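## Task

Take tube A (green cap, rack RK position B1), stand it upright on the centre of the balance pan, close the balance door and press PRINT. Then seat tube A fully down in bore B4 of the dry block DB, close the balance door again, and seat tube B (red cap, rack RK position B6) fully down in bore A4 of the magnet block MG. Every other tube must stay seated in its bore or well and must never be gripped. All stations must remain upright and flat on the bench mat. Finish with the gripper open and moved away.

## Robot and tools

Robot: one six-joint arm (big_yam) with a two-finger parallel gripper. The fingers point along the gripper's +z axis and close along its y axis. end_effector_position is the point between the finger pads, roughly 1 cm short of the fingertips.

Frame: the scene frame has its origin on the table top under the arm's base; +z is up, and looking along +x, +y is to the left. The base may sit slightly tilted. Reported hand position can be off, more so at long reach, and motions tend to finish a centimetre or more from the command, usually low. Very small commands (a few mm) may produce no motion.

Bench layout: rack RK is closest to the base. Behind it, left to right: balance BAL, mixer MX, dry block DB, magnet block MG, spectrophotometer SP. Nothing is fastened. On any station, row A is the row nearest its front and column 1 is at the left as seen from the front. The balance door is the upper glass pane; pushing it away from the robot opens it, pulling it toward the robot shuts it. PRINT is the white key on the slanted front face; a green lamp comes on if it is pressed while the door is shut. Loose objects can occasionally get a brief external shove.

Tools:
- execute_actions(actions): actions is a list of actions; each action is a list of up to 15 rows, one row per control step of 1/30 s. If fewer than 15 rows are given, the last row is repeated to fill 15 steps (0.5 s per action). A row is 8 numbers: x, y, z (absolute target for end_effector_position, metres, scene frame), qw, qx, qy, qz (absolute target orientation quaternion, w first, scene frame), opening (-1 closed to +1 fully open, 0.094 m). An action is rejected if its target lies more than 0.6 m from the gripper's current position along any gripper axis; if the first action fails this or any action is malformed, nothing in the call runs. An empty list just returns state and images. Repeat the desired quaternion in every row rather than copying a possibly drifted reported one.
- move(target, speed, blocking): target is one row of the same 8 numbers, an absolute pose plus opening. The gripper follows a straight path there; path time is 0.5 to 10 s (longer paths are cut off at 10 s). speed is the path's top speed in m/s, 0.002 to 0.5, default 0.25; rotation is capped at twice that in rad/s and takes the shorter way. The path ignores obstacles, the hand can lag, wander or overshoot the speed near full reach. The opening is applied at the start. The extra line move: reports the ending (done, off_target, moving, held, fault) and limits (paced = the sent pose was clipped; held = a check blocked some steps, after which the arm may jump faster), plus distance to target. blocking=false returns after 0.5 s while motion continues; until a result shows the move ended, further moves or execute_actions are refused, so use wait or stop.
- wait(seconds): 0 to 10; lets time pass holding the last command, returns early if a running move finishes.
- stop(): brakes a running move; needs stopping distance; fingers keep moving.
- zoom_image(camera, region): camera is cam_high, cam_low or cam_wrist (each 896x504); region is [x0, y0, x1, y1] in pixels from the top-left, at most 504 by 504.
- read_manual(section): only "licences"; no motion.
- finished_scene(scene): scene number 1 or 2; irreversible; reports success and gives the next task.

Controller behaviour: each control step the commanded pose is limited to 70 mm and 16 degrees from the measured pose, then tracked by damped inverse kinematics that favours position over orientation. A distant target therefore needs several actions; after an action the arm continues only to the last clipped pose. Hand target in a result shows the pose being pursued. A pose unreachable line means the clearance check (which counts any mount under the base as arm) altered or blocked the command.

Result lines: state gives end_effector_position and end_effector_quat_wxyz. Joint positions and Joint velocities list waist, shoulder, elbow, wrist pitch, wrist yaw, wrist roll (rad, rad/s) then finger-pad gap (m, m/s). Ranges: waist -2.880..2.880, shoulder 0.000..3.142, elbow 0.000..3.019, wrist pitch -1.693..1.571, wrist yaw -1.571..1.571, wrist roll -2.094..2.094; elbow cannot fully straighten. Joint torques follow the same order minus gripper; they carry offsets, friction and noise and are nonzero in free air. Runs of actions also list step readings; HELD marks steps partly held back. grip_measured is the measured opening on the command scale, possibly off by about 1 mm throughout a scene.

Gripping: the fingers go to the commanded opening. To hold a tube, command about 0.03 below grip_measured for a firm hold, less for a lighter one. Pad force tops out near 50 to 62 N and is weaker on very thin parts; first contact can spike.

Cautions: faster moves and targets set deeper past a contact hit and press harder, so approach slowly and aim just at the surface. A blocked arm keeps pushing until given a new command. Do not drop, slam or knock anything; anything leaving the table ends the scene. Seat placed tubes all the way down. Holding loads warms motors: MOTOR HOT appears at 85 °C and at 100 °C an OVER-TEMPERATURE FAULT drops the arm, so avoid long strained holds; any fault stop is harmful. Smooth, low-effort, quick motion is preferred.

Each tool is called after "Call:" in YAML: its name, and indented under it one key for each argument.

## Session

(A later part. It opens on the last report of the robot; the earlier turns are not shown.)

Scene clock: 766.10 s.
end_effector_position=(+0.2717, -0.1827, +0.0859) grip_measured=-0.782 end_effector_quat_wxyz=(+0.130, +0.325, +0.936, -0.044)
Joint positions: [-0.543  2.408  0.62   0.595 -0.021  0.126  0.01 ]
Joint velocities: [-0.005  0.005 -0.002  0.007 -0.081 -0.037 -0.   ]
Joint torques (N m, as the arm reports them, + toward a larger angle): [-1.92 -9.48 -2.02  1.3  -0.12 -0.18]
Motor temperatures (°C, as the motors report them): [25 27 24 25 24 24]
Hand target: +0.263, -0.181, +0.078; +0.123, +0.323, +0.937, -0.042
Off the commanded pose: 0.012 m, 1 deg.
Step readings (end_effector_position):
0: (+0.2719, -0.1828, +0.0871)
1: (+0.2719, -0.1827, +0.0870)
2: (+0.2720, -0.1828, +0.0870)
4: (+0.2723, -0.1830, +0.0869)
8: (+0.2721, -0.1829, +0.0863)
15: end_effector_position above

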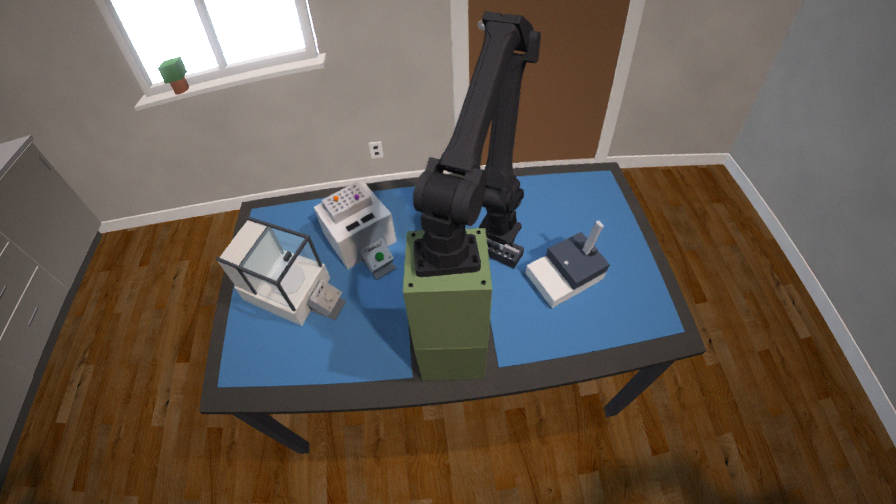

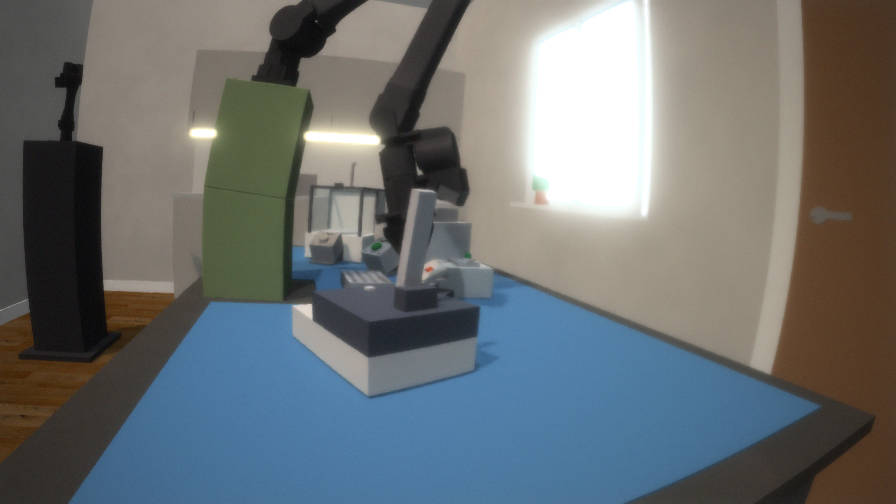

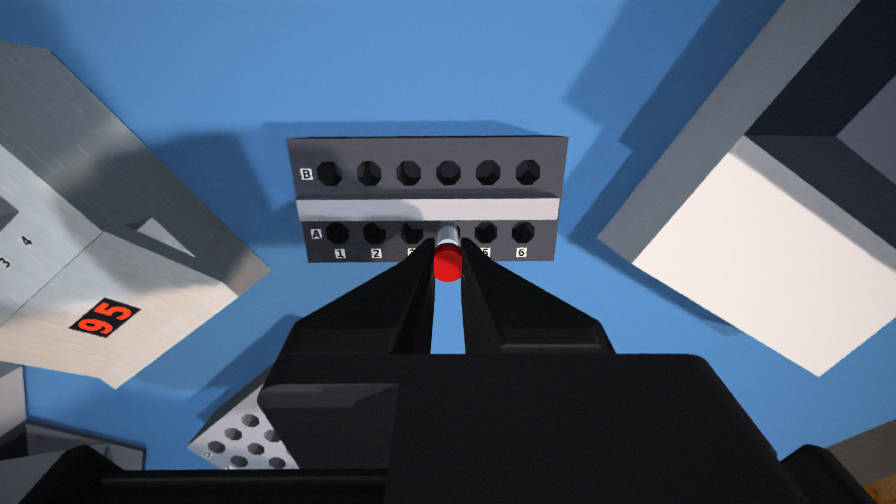

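Call:
execute_actions:
  actions:
    - [[0.2625,-0.1805,0.0776,0.1228,0.3228,0.9374,-0.0423,-0.8],[0.2620,-0.1802,0.0772,0.1222,0.3229,0.9375,-0.0421,-0.8],[0.2615,-0.1799,0.0768,0.1215,0.3229,0.9376,-0.0418,-0.8]]

Call:
zoom_image:
  camera: "cam_wrist"
  region: [380, 190, 520, 290]

Scene clock: 778.37 s.
end_effector_position=(+0.2701, -0.1817, +0.0847) grip_measured=-0.782 end_effector_quat_wxyz=(+0.128, +0.325, +0.936, -0.043)
Joint positions: [-0.543  2.412  0.62   0.595 -0.022  0.126  0.01 ]
Joint velocities: [-0.005 -0.015  0.012 -0.017  0.051 -0.095 -0.   ]
Joint torques (N m, as the arm reports them, + toward a larger angle): [-1.97 -9.45 -2.03  1.36 -0.13 -0.18]
Motor temperatures (°C, as the motors report them): [25 27 24 25 24 24]
Hand target: +0.261, -0.180, +0.077; +0.121, +0.323, +0.938, -0.042
Off the commanded pose: 0.012 m, 1 deg.
Step readings (end_effector_position):
0: (+0.2717, -0.1827, +0.0859)
1: (+0.2717, -0.1827, +0.0859)
2: (+0.2715, -0.1826, +0.0858)
4: (+0.2713, -0.1824, +0.0856)
8: (+0.2703, -0.1818, +0.0848)
15: end_effector_position above

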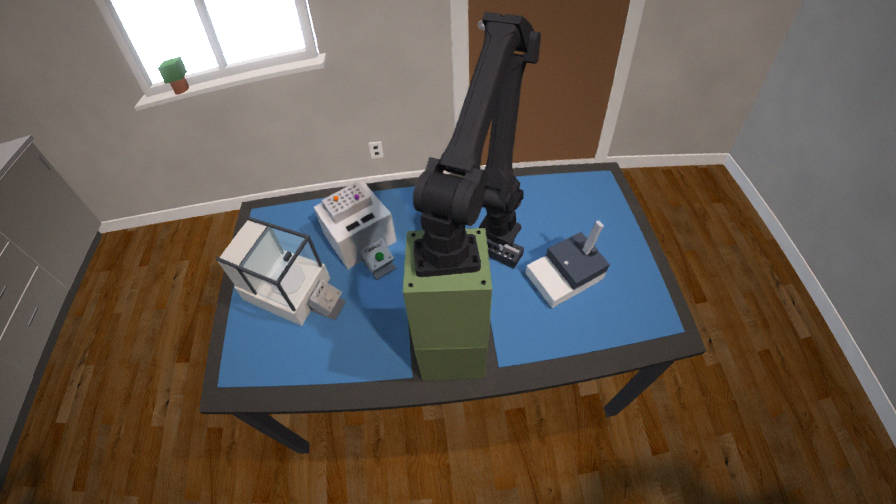

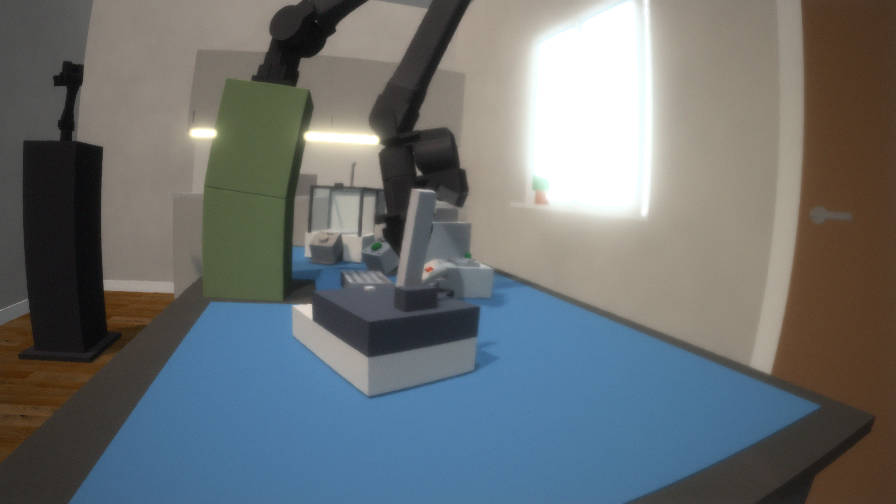

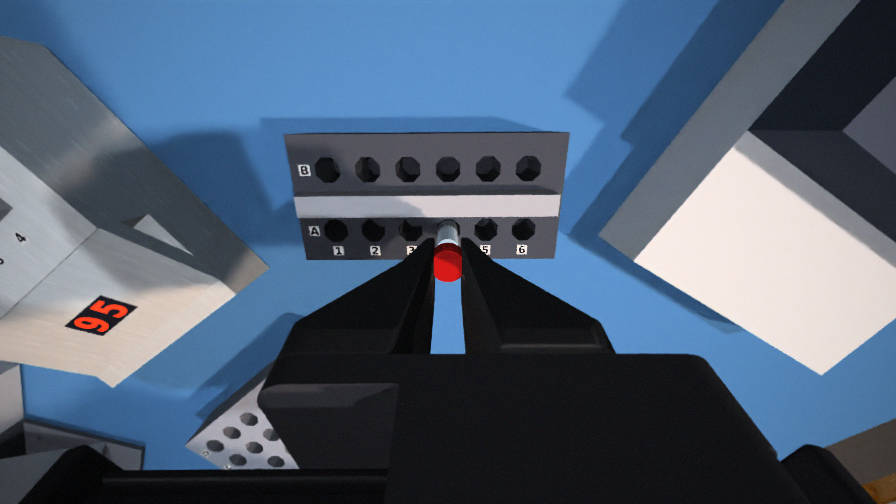

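Region (380, 190, 520, 290) of cam_wrist's 896x504 image, scaled by 3.600, with more detail than that image has; it fills the top 360 rows of this view, and the rest is white.

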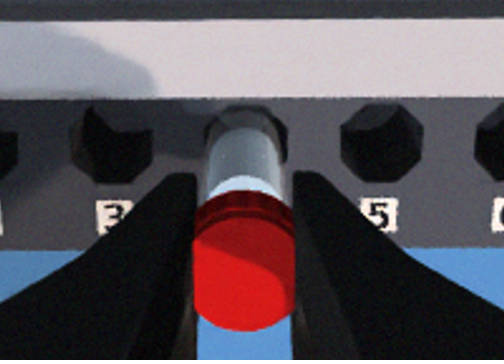

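Call:
execute_actions:
  actions:
    - [[0.2626,-0.1806,0.0767,0.1225,0.3228,0.9374,-0.0422,-0.8],[0.2637,-0.1812,0.0766,0.1234,0.3228,0.9374,-0.0425,-0.8],[0.2637,-0.1812,0.0758,0.1234,0.3228,0.9374,-0.0425,-0.8],[0.2637,-0.1812,0.075,0.1234,0.3228,0.9374,-0.0425,-0.8],[0.2637,-0.1812,0.0742,0.1234,0.3228,0.9374,-0.0425,-0.8],[0.2637,-0.1812,0.0734,0.1234,0.3228,0.9374,-0.0425,-0.8],[0.2637,-0.1812,0.0726,0.1234,0.3228,0.9374,-0.0425,-0.8],[0.2637,-0.1812,0.0718,0.1234,0.3228,0.9374,-0.0425,-0.8],[0.2637,-0.1812,0.071,0.1234,0.3228,0.9374,-0.0425,-0.8]]

Call:
zoom_image:
  camera: "cam_wrist"
  region: [380, 190, 520, 290]

Scene clock: 793.40 s.
end_effector_position=(+0.2693, -0.1816, +0.0788) grip_measured=-0.782 end_effector_quat_wxyz=(+0.127, +0.325, +0.936, -0.043)
Joint positions: [-0.543  2.432  0.63   0.603 -0.022  0.126  0.01 ]
Joint velocities: [-0.005  0.005 -0.007  0.002 -0.037 -0.037 -0.001]
Joint torques (N m, as the arm reports them, + toward a larger angle): [-1.85 -9.36 -1.68  1.35 -0.1  -0.16]
Motor temperatures (°C, as the motors report them): [25 27 24 25 24 24]
Hand target: +0.264, -0.181, +0.071; +0.123, +0.323, +0.937, -0.043
Off the commanded pose: 0.010 m, 1 deg.
Step readings (end_effector_position):
0: (+0.2701, -0.1817, +0.0847)
1: (+0.2701, -0.1817, +0.0847)
2: (+0.2701, -0.1817, +0.0847)
4: (+0.2701, -0.1817, +0.0846)
8: (+0.2699, -0.1818, +0.0823)
15: end_effector_position above

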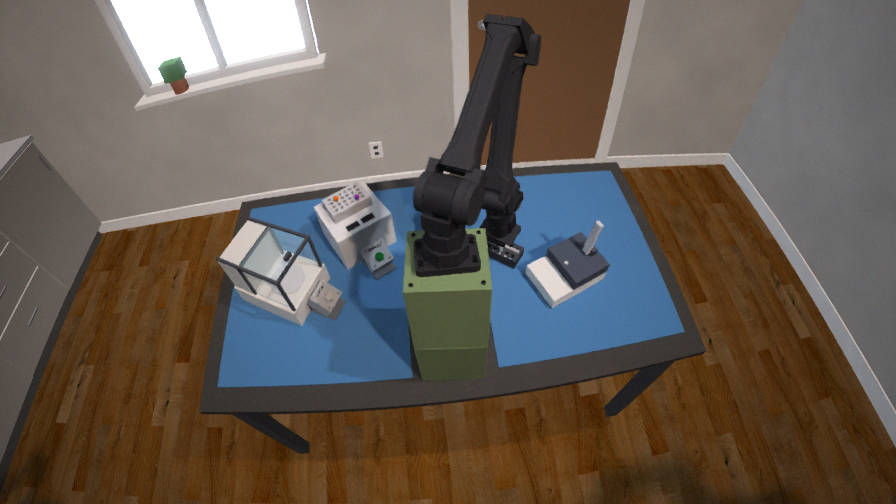

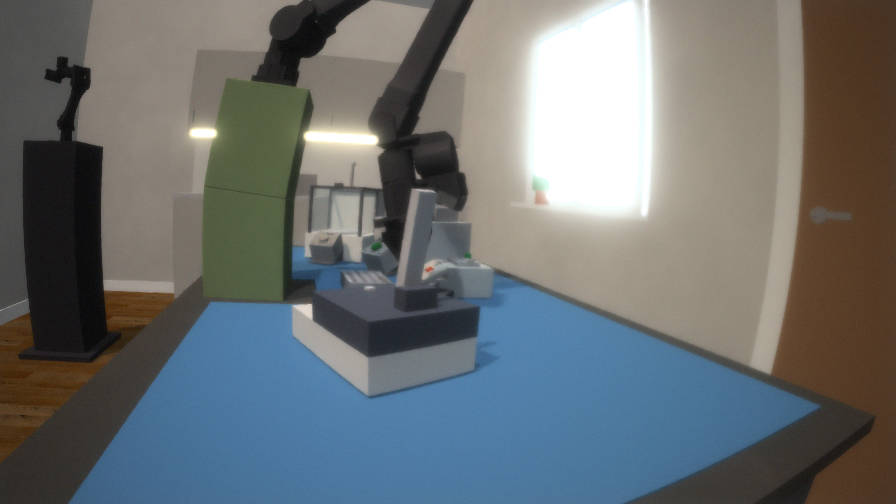

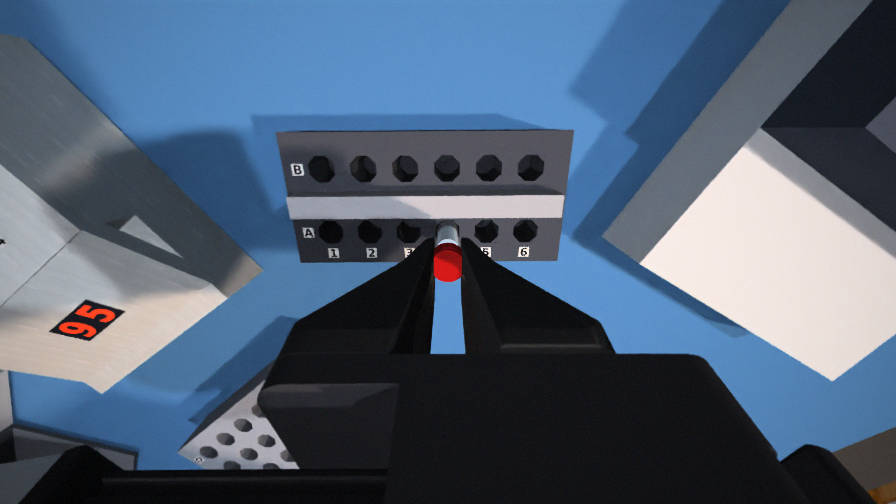

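Region (380, 190, 520, 290) of cam_wrist's 896x504 image, scaled by 3.600, with more detail than that image has; it fills the top 360 rows of this view, and the rest is white.

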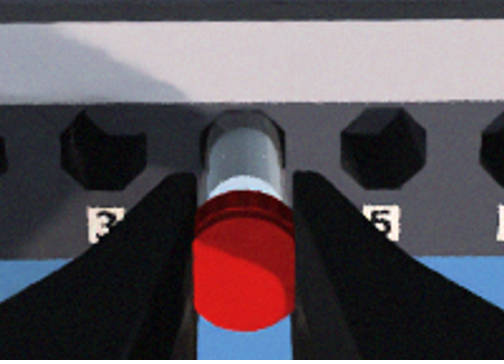

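Going in. Continue.

Call:
execute_actions:
  actions:
    - [[0.2640,-0.1811,0.070,0.1234,0.3228,0.9374,-0.0425,-0.8],[0.2641,-0.1811,0.069,0.1234,0.3228,0.9374,-0.0425,-0.8],[0.2642,-0.1811,0.068,0.1234,0.3228,0.9374,-0.0425,-0.8],[0.2643,-0.1811,0.067,0.1234,0.3228,0.9374,-0.0425,-0.8],[0.2644,-0.1811,0.066,0.1234,0.3228,0.9374,-0.0425,-0.8],[0.2645,-0.1811,0.065,0.1234,0.3228,0.9374,-0.0425,-0.8],[0.2645,-0.1811,0.064,0.1234,0.3228,0.9374,-0.0425,-0.8],[0.2645,-0.1811,0.063,0.1234,0.3228,0.9374,-0.0425,-0.8],[0.2645,-0.1811,0.062,0.1234,0.3228,0.9374,-0.0425,-0.8],[0.2645,-0.1811,0.061,0.1234,0.3228,0.9374,-0.0425,-0.8],[0.2645,-0.1811,0.060,0.1234,0.3228,0.9374,-0.0425,-0.8],[0.2645,-0.1811,0.059,0.1234,0.3228,0.9374,-0.0425,-0.8]]

Call:
zoom_image:
  camera: "cam_wrist"
  region: [380, 190, 520, 290]

Scene clock: 800.73 s.
end_effector_position=(+0.2695, -0.1824, +0.0670) grip_measured=-0.782 end_effector_quat_wxyz=(+0.127, +0.325, +0.936, -0.043)
Joint positions: [-0.543  2.471  0.655  0.616 -0.022  0.126  0.01 ]
Joint velocities: [ 0.005  0.015  0.012  0.012  0.037 -0.007  0.   ]
Joint torques (N m, as the arm reports them, + toward a larger angle): [-1.45 -9.37 -1.91  1.42 -0.06 -0.14]
Motor temperatures (°C, as the motors report them): [25 27 24 25 24 24]
Hand target: +0.264, -0.181, +0.059; +0.123, +0.323, +0.937, -0.042
Off the commanded pose: 0.010 m, 0 deg.
Step readings (end_effector_position):
0: (+0.2693, -0.1816, +0.0788)
1: (+0.2693, -0.1816, +0.0788)
2: (+0.2693, -0.1815, +0.0787)
4: (+0.2696, -0.1818, +0.0778)
8: (+0.2702, -0.1824, +0.0737)
15: end_effector_position above

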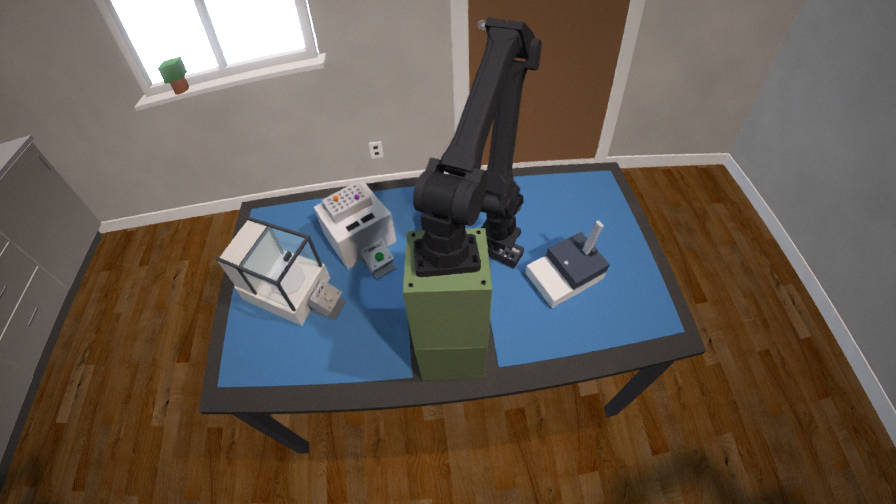

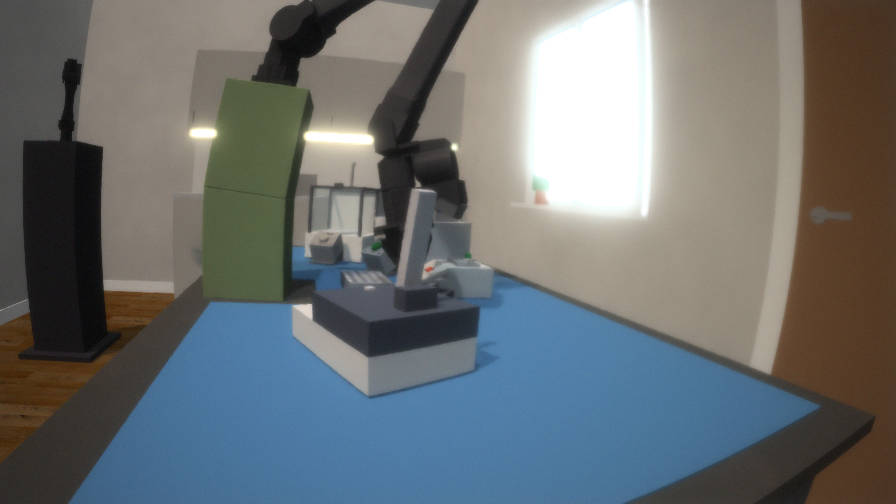

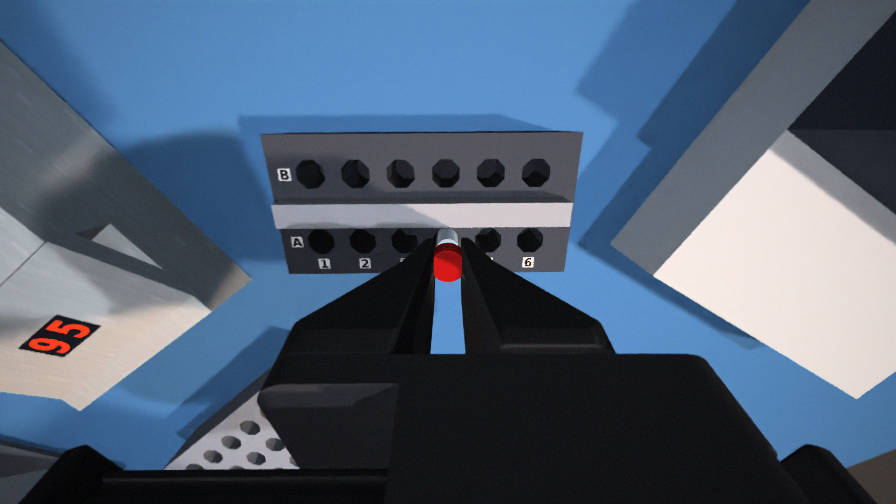

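Region (380, 190, 520, 290) of cam_wrist's 896x504 image, scaled by 3.600, with more detail than that image has; it fills the top 360 rows of this view, and the rest is white.

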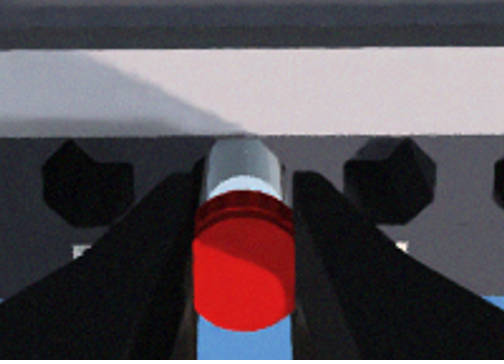

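Call:
execute_actions:
  actions:
    - [[0.2645,-0.1811,0.058,0.1234,0.3228,0.9374,-0.0425,-0.8],[0.2645,-0.1811,0.057,0.1234,0.3228,0.9374,-0.0425,-0.8],[0.2645,-0.1811,0.056,0.1234,0.3228,0.9374,-0.0425,-0.8],[0.2645,-0.1811,0.055,0.1234,0.3228,0.9374,-0.0425,-0.8],[0.2645,-0.1811,0.054,0.1234,0.3228,0.9374,-0.0425,-0.8],[0.2645,-0.1811,0.053,0.1234,0.3228,0.9374,-0.0425,-0.8],[0.2645,-0.1811,0.052,0.1234,0.3228,0.9374,-0.0425,-0.8],[0.2645,-0.1811,0.051,0.1234,0.3228,0.9374,-0.0425,-0.8],[0.2645,-0.1811,0.050,0.1234,0.3228,0.9374,-0.0425,-0.8],[0.2645,-0.1811,0.049,0.1234,0.3228,0.9374,-0.0425,-0.8],[0.2645,-0.1811,0.048,0.1234,0.3228,0.9374,-0.0425,-0.8]]

Call:
zoom_image:
  camera: "cam_wrist"
  region: [380, 190, 520, 290]

Scene clock: 810.77 s.
end_effector_position=(+0.2698, -0.1828, +0.0573) grip_measured=-0.782 end_effector_quat_wxyz=(+0.128, +0.325, +0.936, -0.042)
Joint positions: [-0.543  2.503  0.674  0.631 -0.024  0.126  0.01 ]
Joint velocities: [ 0.005 -0.015 -0.002  0.002 -0.037 -0.007 -0.001]
Joint torques (N m, as the arm reports them, + toward a larger angle): [-1.61 -9.41 -1.66  1.26  0.03 -0.12]
Motor temperatures (°C, as the motors report them): [25 27 24 25 24 24]
Hand target: +0.264, -0.181, +0.048; +0.123, +0.323, +0.937, -0.042
Off the commanded pose: 0.011 m, 1 deg.
Step readings (end_effector_position):
0: (+0.2694, -0.1824, +0.0668)
1: (+0.2694, -0.1824, +0.0668)
2: (+0.2695, -0.1824, +0.0668)
4: (+0.2700, -0.1828, +0.0660)
8: (+0.2696, -0.1826, +0.0619)
15: end_effector_position above

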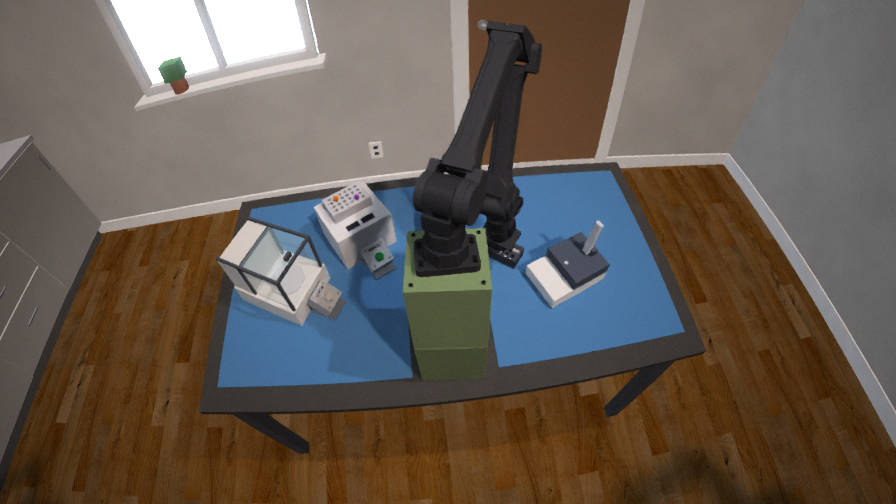

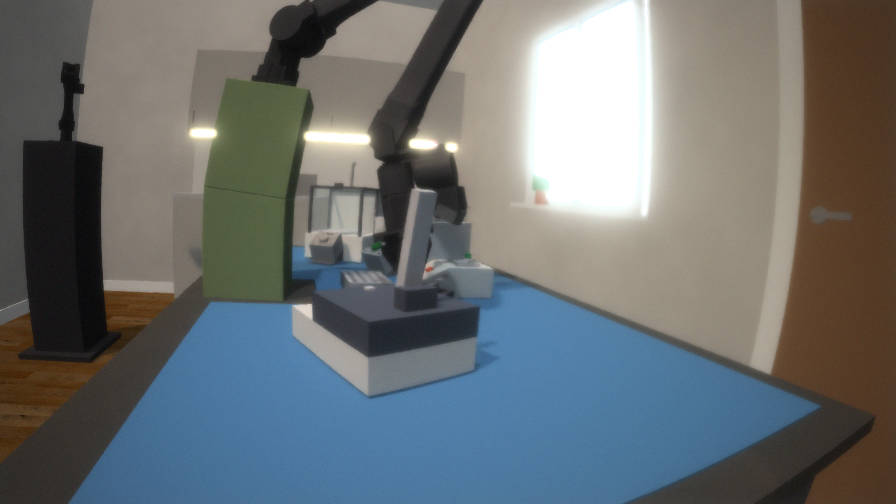

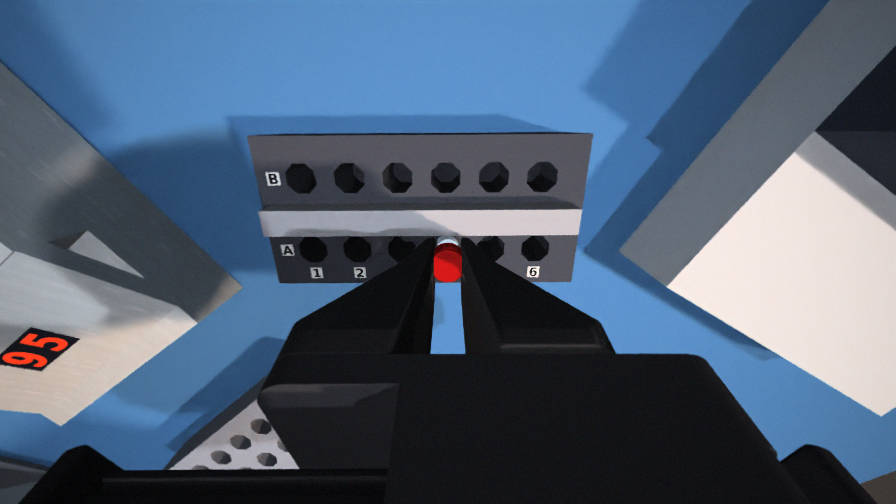

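Region (380, 190, 520, 290) of cam_wrist's 896x504 image, scaled by 3.600, with more detail than that image has; it fills the top 360 rows of this view, and the rest is white.

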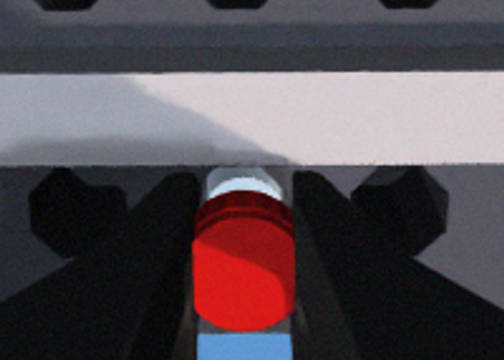

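Call:
execute_actions:
  actions:
    - [[0.2645,-0.1811,0.047,0.1234,0.3228,0.9374,-0.0425,-0.8],[0.2645,-0.1811,0.046,0.1234,0.3228,0.9374,-0.0425,-0.8],[0.2645,-0.1811,0.045,0.1234,0.3228,0.9374,-0.0425,-0.8],[0.2645,-0.1811,0.044,0.1234,0.3228,0.9374,-0.0425,-0.8],[0.2645,-0.1811,0.043,0.1234,0.3228,0.9374,-0.0425,-0.8],[0.2645,-0.1811,0.042,0.1234,0.3228,0.9374,-0.0425,-0.8],[0.2645,-0.1811,0.041,0.1234,0.3228,0.9374,-0.0425,-0.8],[0.2645,-0.1811,0.040,0.1234,0.3228,0.9374,-0.0425,-0.8]]

Call:
zoom_image:
  camera: "cam_wrist"
  region: [380, 190, 520, 290]

Scene clock: 818.43 s.
end_effector_position=(+0.2702, -0.1831, +0.0568) grip_measured=-0.782 end_effector_quat_wxyz=(+0.130, +0.325, +0.936, -0.043)
Joint positions: [-0.543  2.506  0.674  0.64  -0.024  0.126  0.01 ]
Joint velocities: [-0.005 -0.015  0.012 -0.007 -0.007  0.007 -0.001]
Joint torques (N m, as the arm reports them, + toward a larger angle): [-1.29 -8.05 -0.35  1.3   0.05 -0.11]
Motor temperatures (°C, as the motors report them): [25 27 24 25 24 24]
Hand target: +0.264, -0.181, +0.041; +0.123, +0.323, +0.937, -0.042
Off the commanded pose: 0.018 m, 1 deg.
Step readings (end_effector_position):
0: (+0.2698, -0.1828, +0.0573)
1: (+0.2698, -0.1828, +0.0573)
2: (+0.2698, -0.1828, +0.0573)
4: (+0.2698, -0.1828, +0.0572)
8: (+0.2701, -0.1830, +0.0569)
15: end_effector_position above

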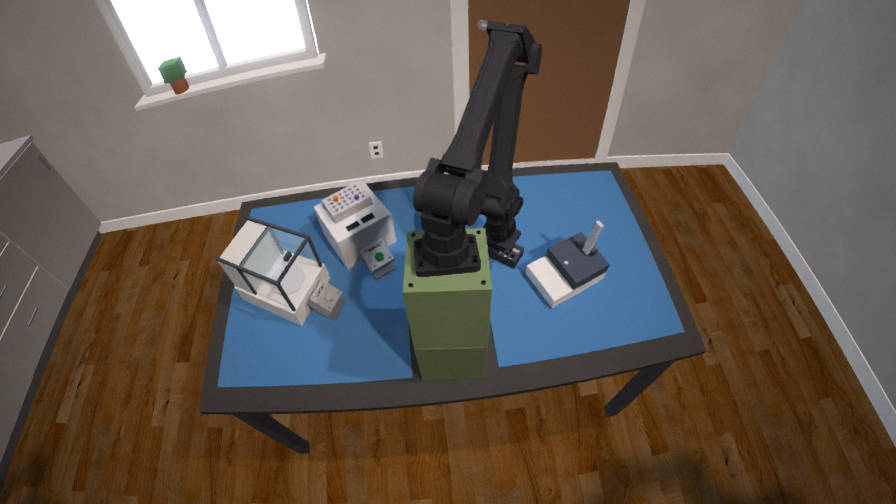

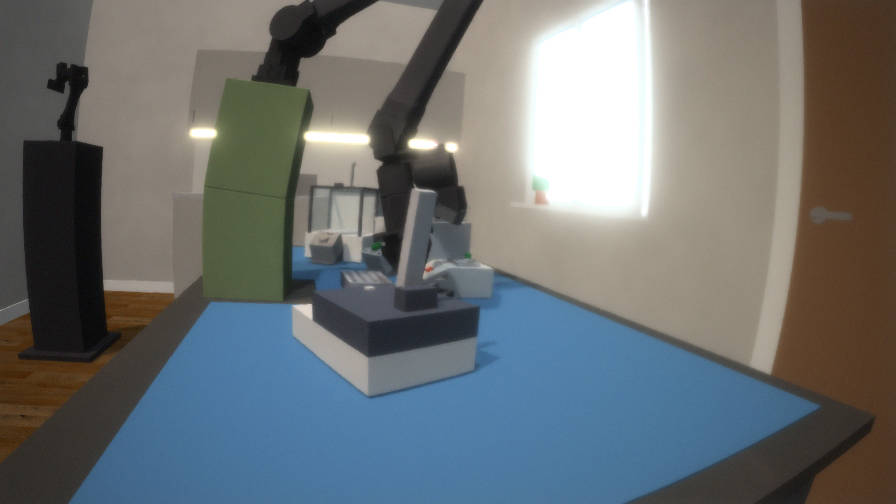

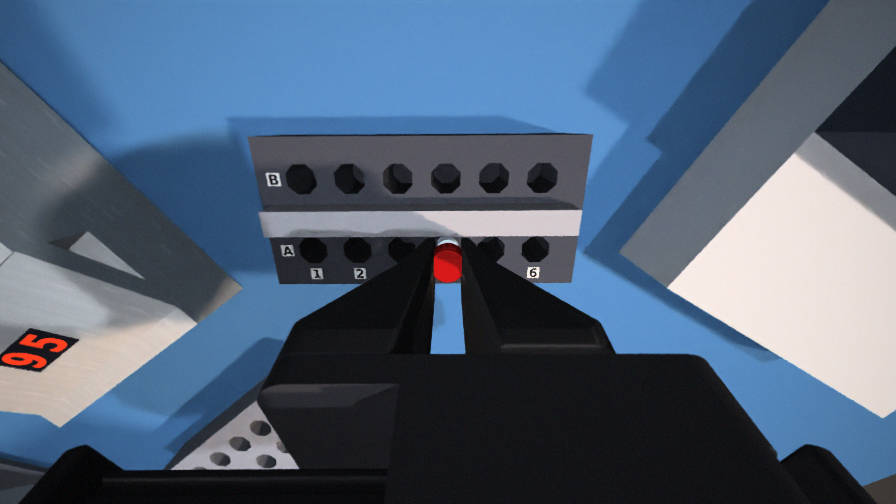

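Region (380, 190, 520, 290) of cam_wrist's 896x504 image, scaled by 3.600, with more detail than that image has; it fills the top 360 rows of this view, and the rest is white.

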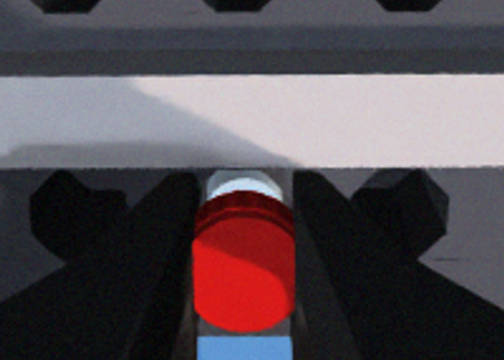

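Call:
execute_actions:
  actions:
    - [[0.2645,-0.1811,0.046,0.1234,0.3228,0.9374,-0.0425,-0.8],[0.2645,-0.1811,0.052,0.1234,0.3228,0.9374,-0.0425,-0.8],[0.2645,-0.1811,0.054,0.1234,0.3228,0.9374,-0.0425,-0.7],[0.2645,-0.1811,0.054,0.1234,0.3228,0.9374,-0.0425,-0.55]]
    - [[0.2645,-0.1811,0.057,0.1234,0.3228,0.9374,-0.0425,-0.55],[0.2645,-0.1811,0.060,0.1234,0.3228,0.9374,-0.0425,-0.55],[0.2645,-0.1811,0.063,0.1234,0.3228,0.9374,-0.0425,-0.55],[0.2645,-0.1811,0.066,0.1234,0.3228,0.9374,-0.0425,-0.55],[0.2645,-0.1811,0.069,0.1234,0.3228,0.9374,-0.0425,-0.55],[0.2645,-0.1811,0.072,0.1234,0.3228,0.9374,-0.0425,-0.55],[0.2645,-0.1811,0.075,0.1234,0.3228,0.9374,-0.0425,-0.55],[0.2645,-0.1811,0.078,0.1234,0.3228,0.9374,-0.0425,-0.55],[0.2645,-0.1811,0.081,0.1234,0.3228,0.9374,-0.0425,-0.55],[0.2645,-0.1811,0.084,0.1234,0.3228,0.9374,-0.0425,-0.55],[0.2645,-0.1811,0.087,0.1234,0.3228,0.9374,-0.0425,-0.55]]
    - [[0.2645,-0.1811,0.087,0.1234,0.3228,0.9374,-0.0425,-1]]

Scene clock: 833.70 s.
end_effector_position=(+0.2723, -0.1827, +0.0842) grip_measured=-0.986 end_effector_quat_wxyz=(+0.132, +0.325, +0.936, -0.043)
Joint positions: [-0.543  2.415  0.623  0.603 -0.024  0.126  0.001]
Joint velocities: [ 0.005 -0.005 -0.007 -0.007 -0.007  0.022  0.001]
Joint torques (N m, as the arm reports them, + toward a larger angle): [ -1.95 -12.09  -3.55   0.28  -0.04  -0.17]
Motor temperatures (°C, as the motors report them): [25 27 24 25 24 24]
Hand target: +0.265, -0.181, +0.087; +0.124, +0.323, +0.937, -0.043
Off the commanded pose: 0.008 m, 1 deg.
Step readings (end_effector_position; steps 1 to 15: 1st action; 16 to 30: 2nd action; 31 to 45: 3rd action):
0: (+0.2702, -0.1831, +0.0568)
1: (+0.2702, -0.1831, +0.0568)
2: (+0.2698, -0.1829, +0.0569)
4: (+0.2696, -0.1827, +0.0569)
8: (+0.2696, -0.1827, +0.0569)
15: (+0.2696, -0.1827, +0.0569)
16: (+0.2696, -0.1827, +0.0569)
17: (+0.2696, -0.1827, +0.0569)
19: (+0.2696, -0.1827, +0.0570)
23: (+0.2677, -0.1812, +0.0633)
30: (+0.2713, -0.1822, +0.0832)
31: (+0.2723, -0.1827, +0.0840)
32: (+0.2728, -0.1830, +0.0843)
34: (+0.2725, -0.1828, +0.0842)
38: (+0.2723, -0.1827, +0.0842)
45: end_effector_position above

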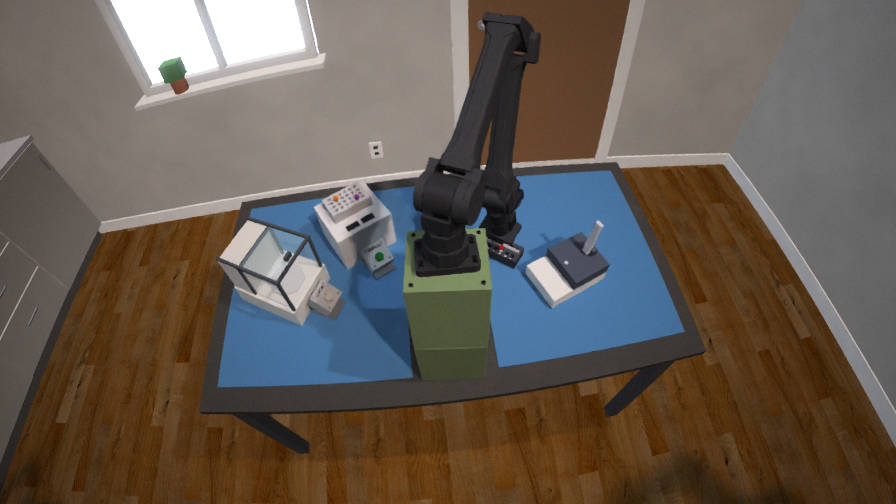

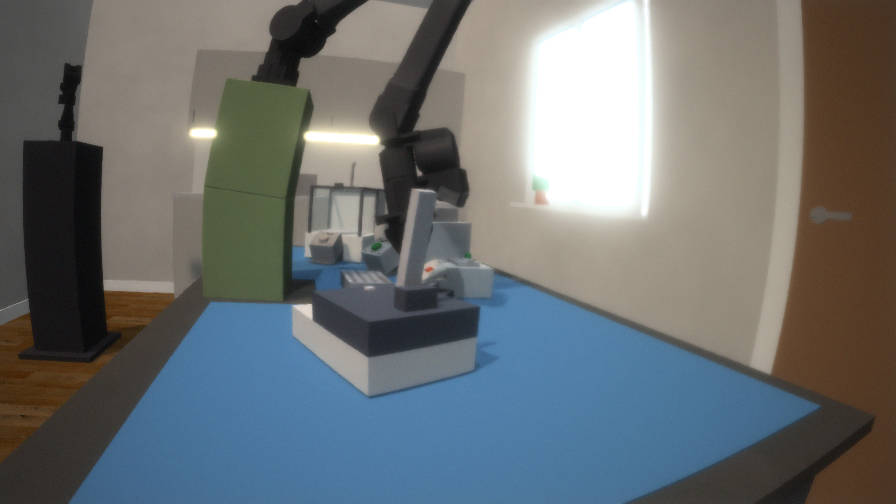

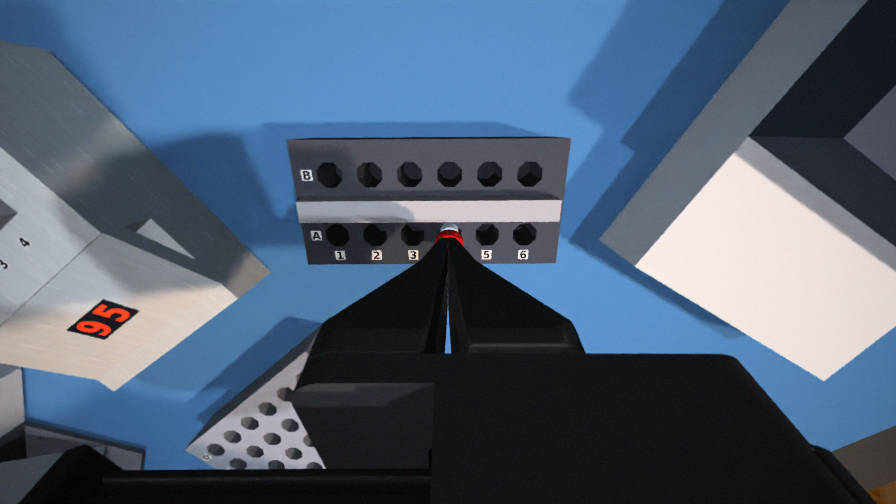

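Call:
move:
  target: [0.2625,-0.1797,0.043,0.1234,0.3228,0.9374,-0.0425,-1]
  speed: 0.03

Scene clock: 838.40 s.
end_effector_position=(+0.2742, -0.1847, +0.0704) grip_measured=-0.987 end_effector_quat_wxyz=(+0.142, +0.324, +0.934, -0.045)
Joint positions: [-0.543  2.469  0.647  0.654 -0.024  0.126  0.001]
Joint velocities: [-0.015 -0.024 -0.007  0.002  0.037  0.125  0.   ]
Joint torques (N m, as the arm reports them, + toward a larger angle): [-1.43 -6.01  0.78  0.98  0.05 -0.11]
Motor temperatures (°C, as the motors report them): [25 27 24 25 24 24]
Hand target: +0.261, -0.179, +0.045; +0.123, +0.323, +0.937, -0.042
Off the commanded pose: 0.030 m, 2 deg.
move: off_target

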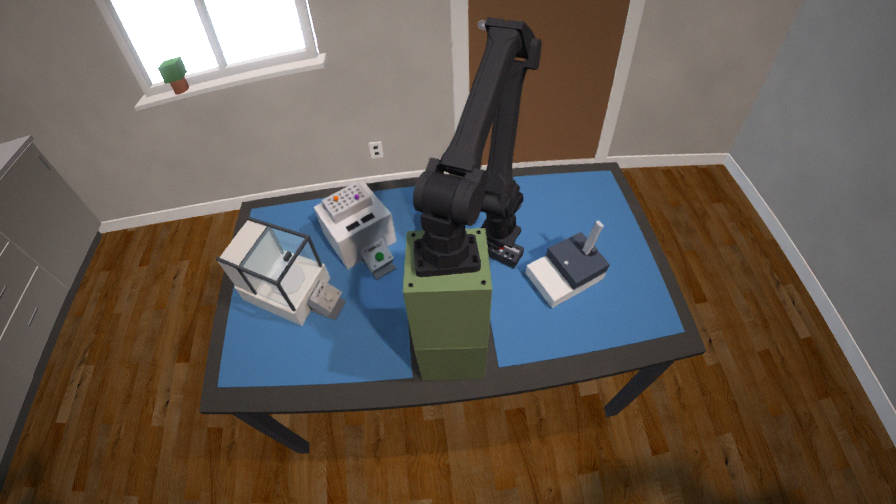

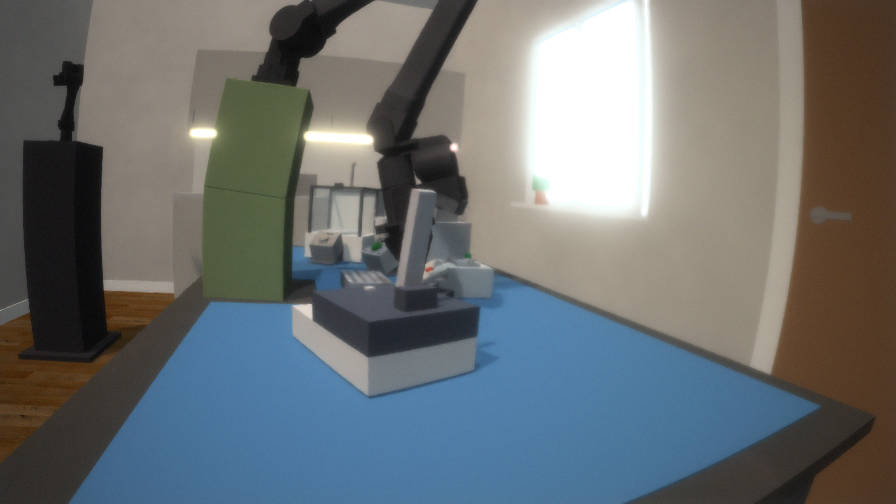

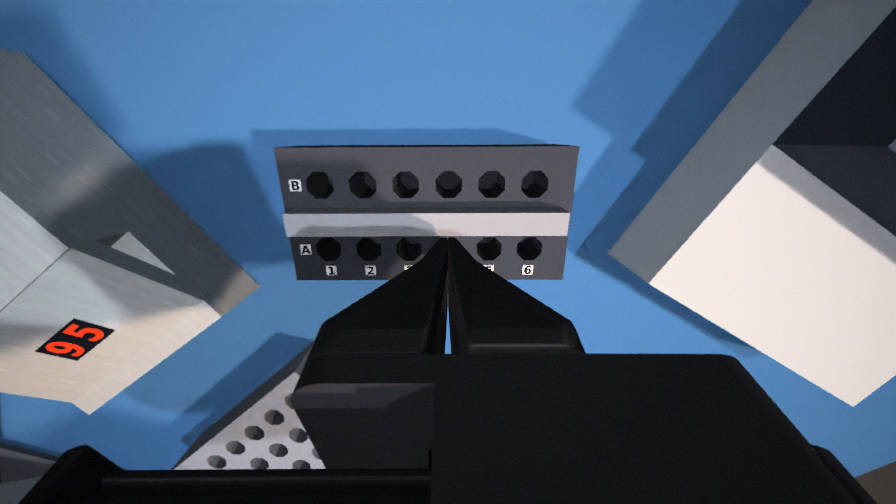

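Seated. Clear.

Call:
move:
  target: [0.265,-0.175,0.26,0.1234,0.3228,0.9374,-0.0425,-0.5]
  speed: 0.2

Call:
finished_scene:
  scene: 1

Scene clock: 843.03 s.
end_effector_position=(+0.2712, -0.1757, +0.2634) grip_measured=-0.502 end_effector_quat_wxyz=(+0.133, +0.325, +0.935, -0.045)
Joint positions: [-0.557  1.671  0.406  0.079 -0.026  0.113  0.023]
Joint velocities: [-0.005 -0.015  0.007  0.012 -0.022  0.007  0.001]
Joint torques (N m, as the arm reports them, + toward a larger angle): [-1.79 -8.05  2.37  0.29 -0.12 -0.2 ]
Motor temperatures (°C, as the motors report them): [25 27 24 25 24 24]
Hand target: +0.264, -0.174, +0.261; +0.124, +0.323, +0.937, -0.042
Off the commanded pose: 0.007 m, 1 deg.
move: done

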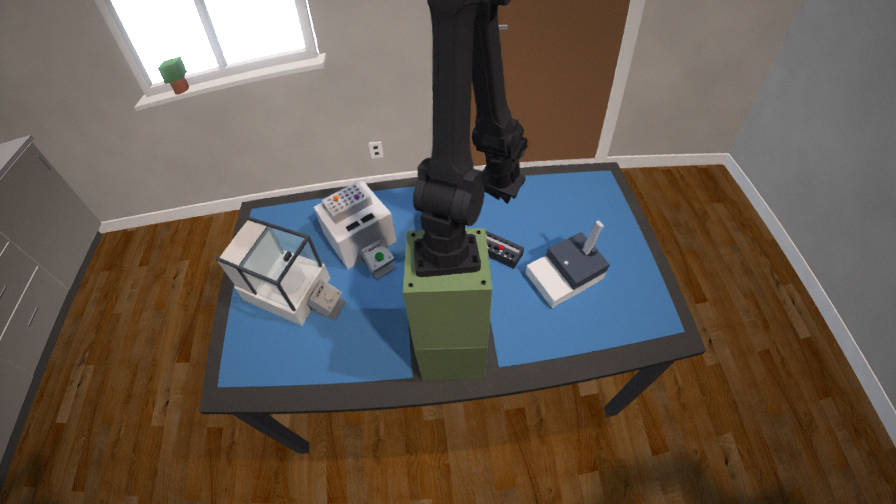

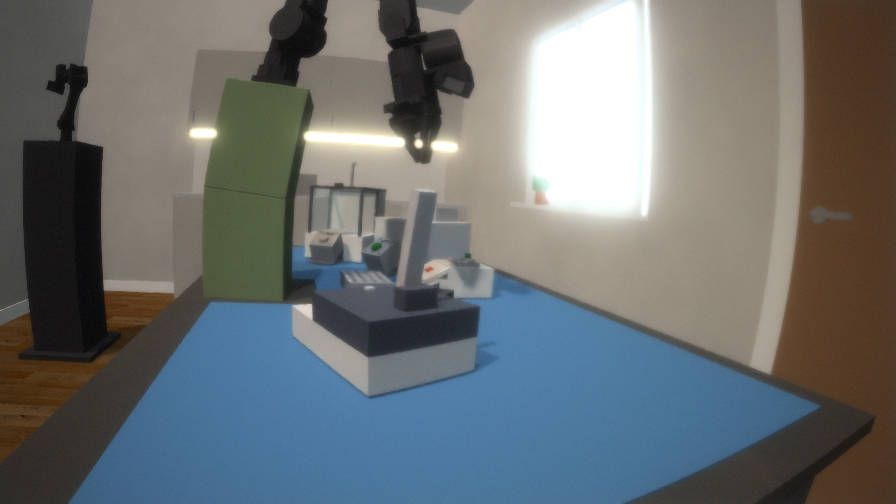

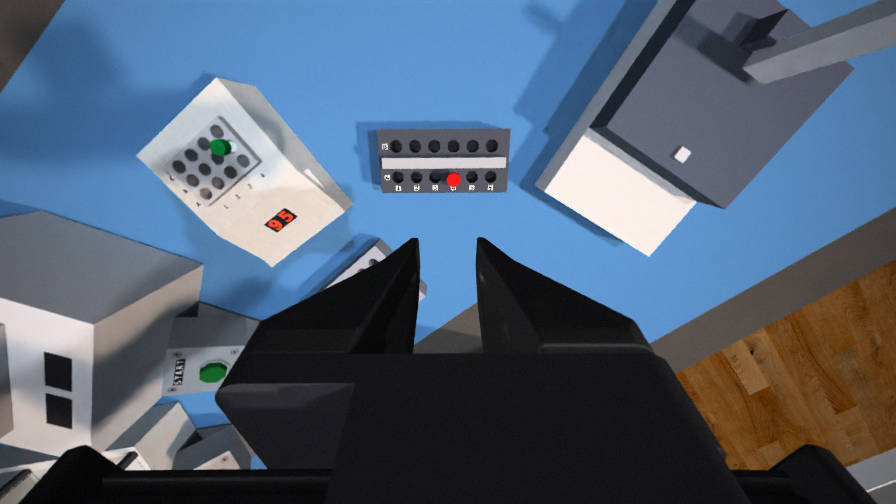

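The scene is finished: the task was done.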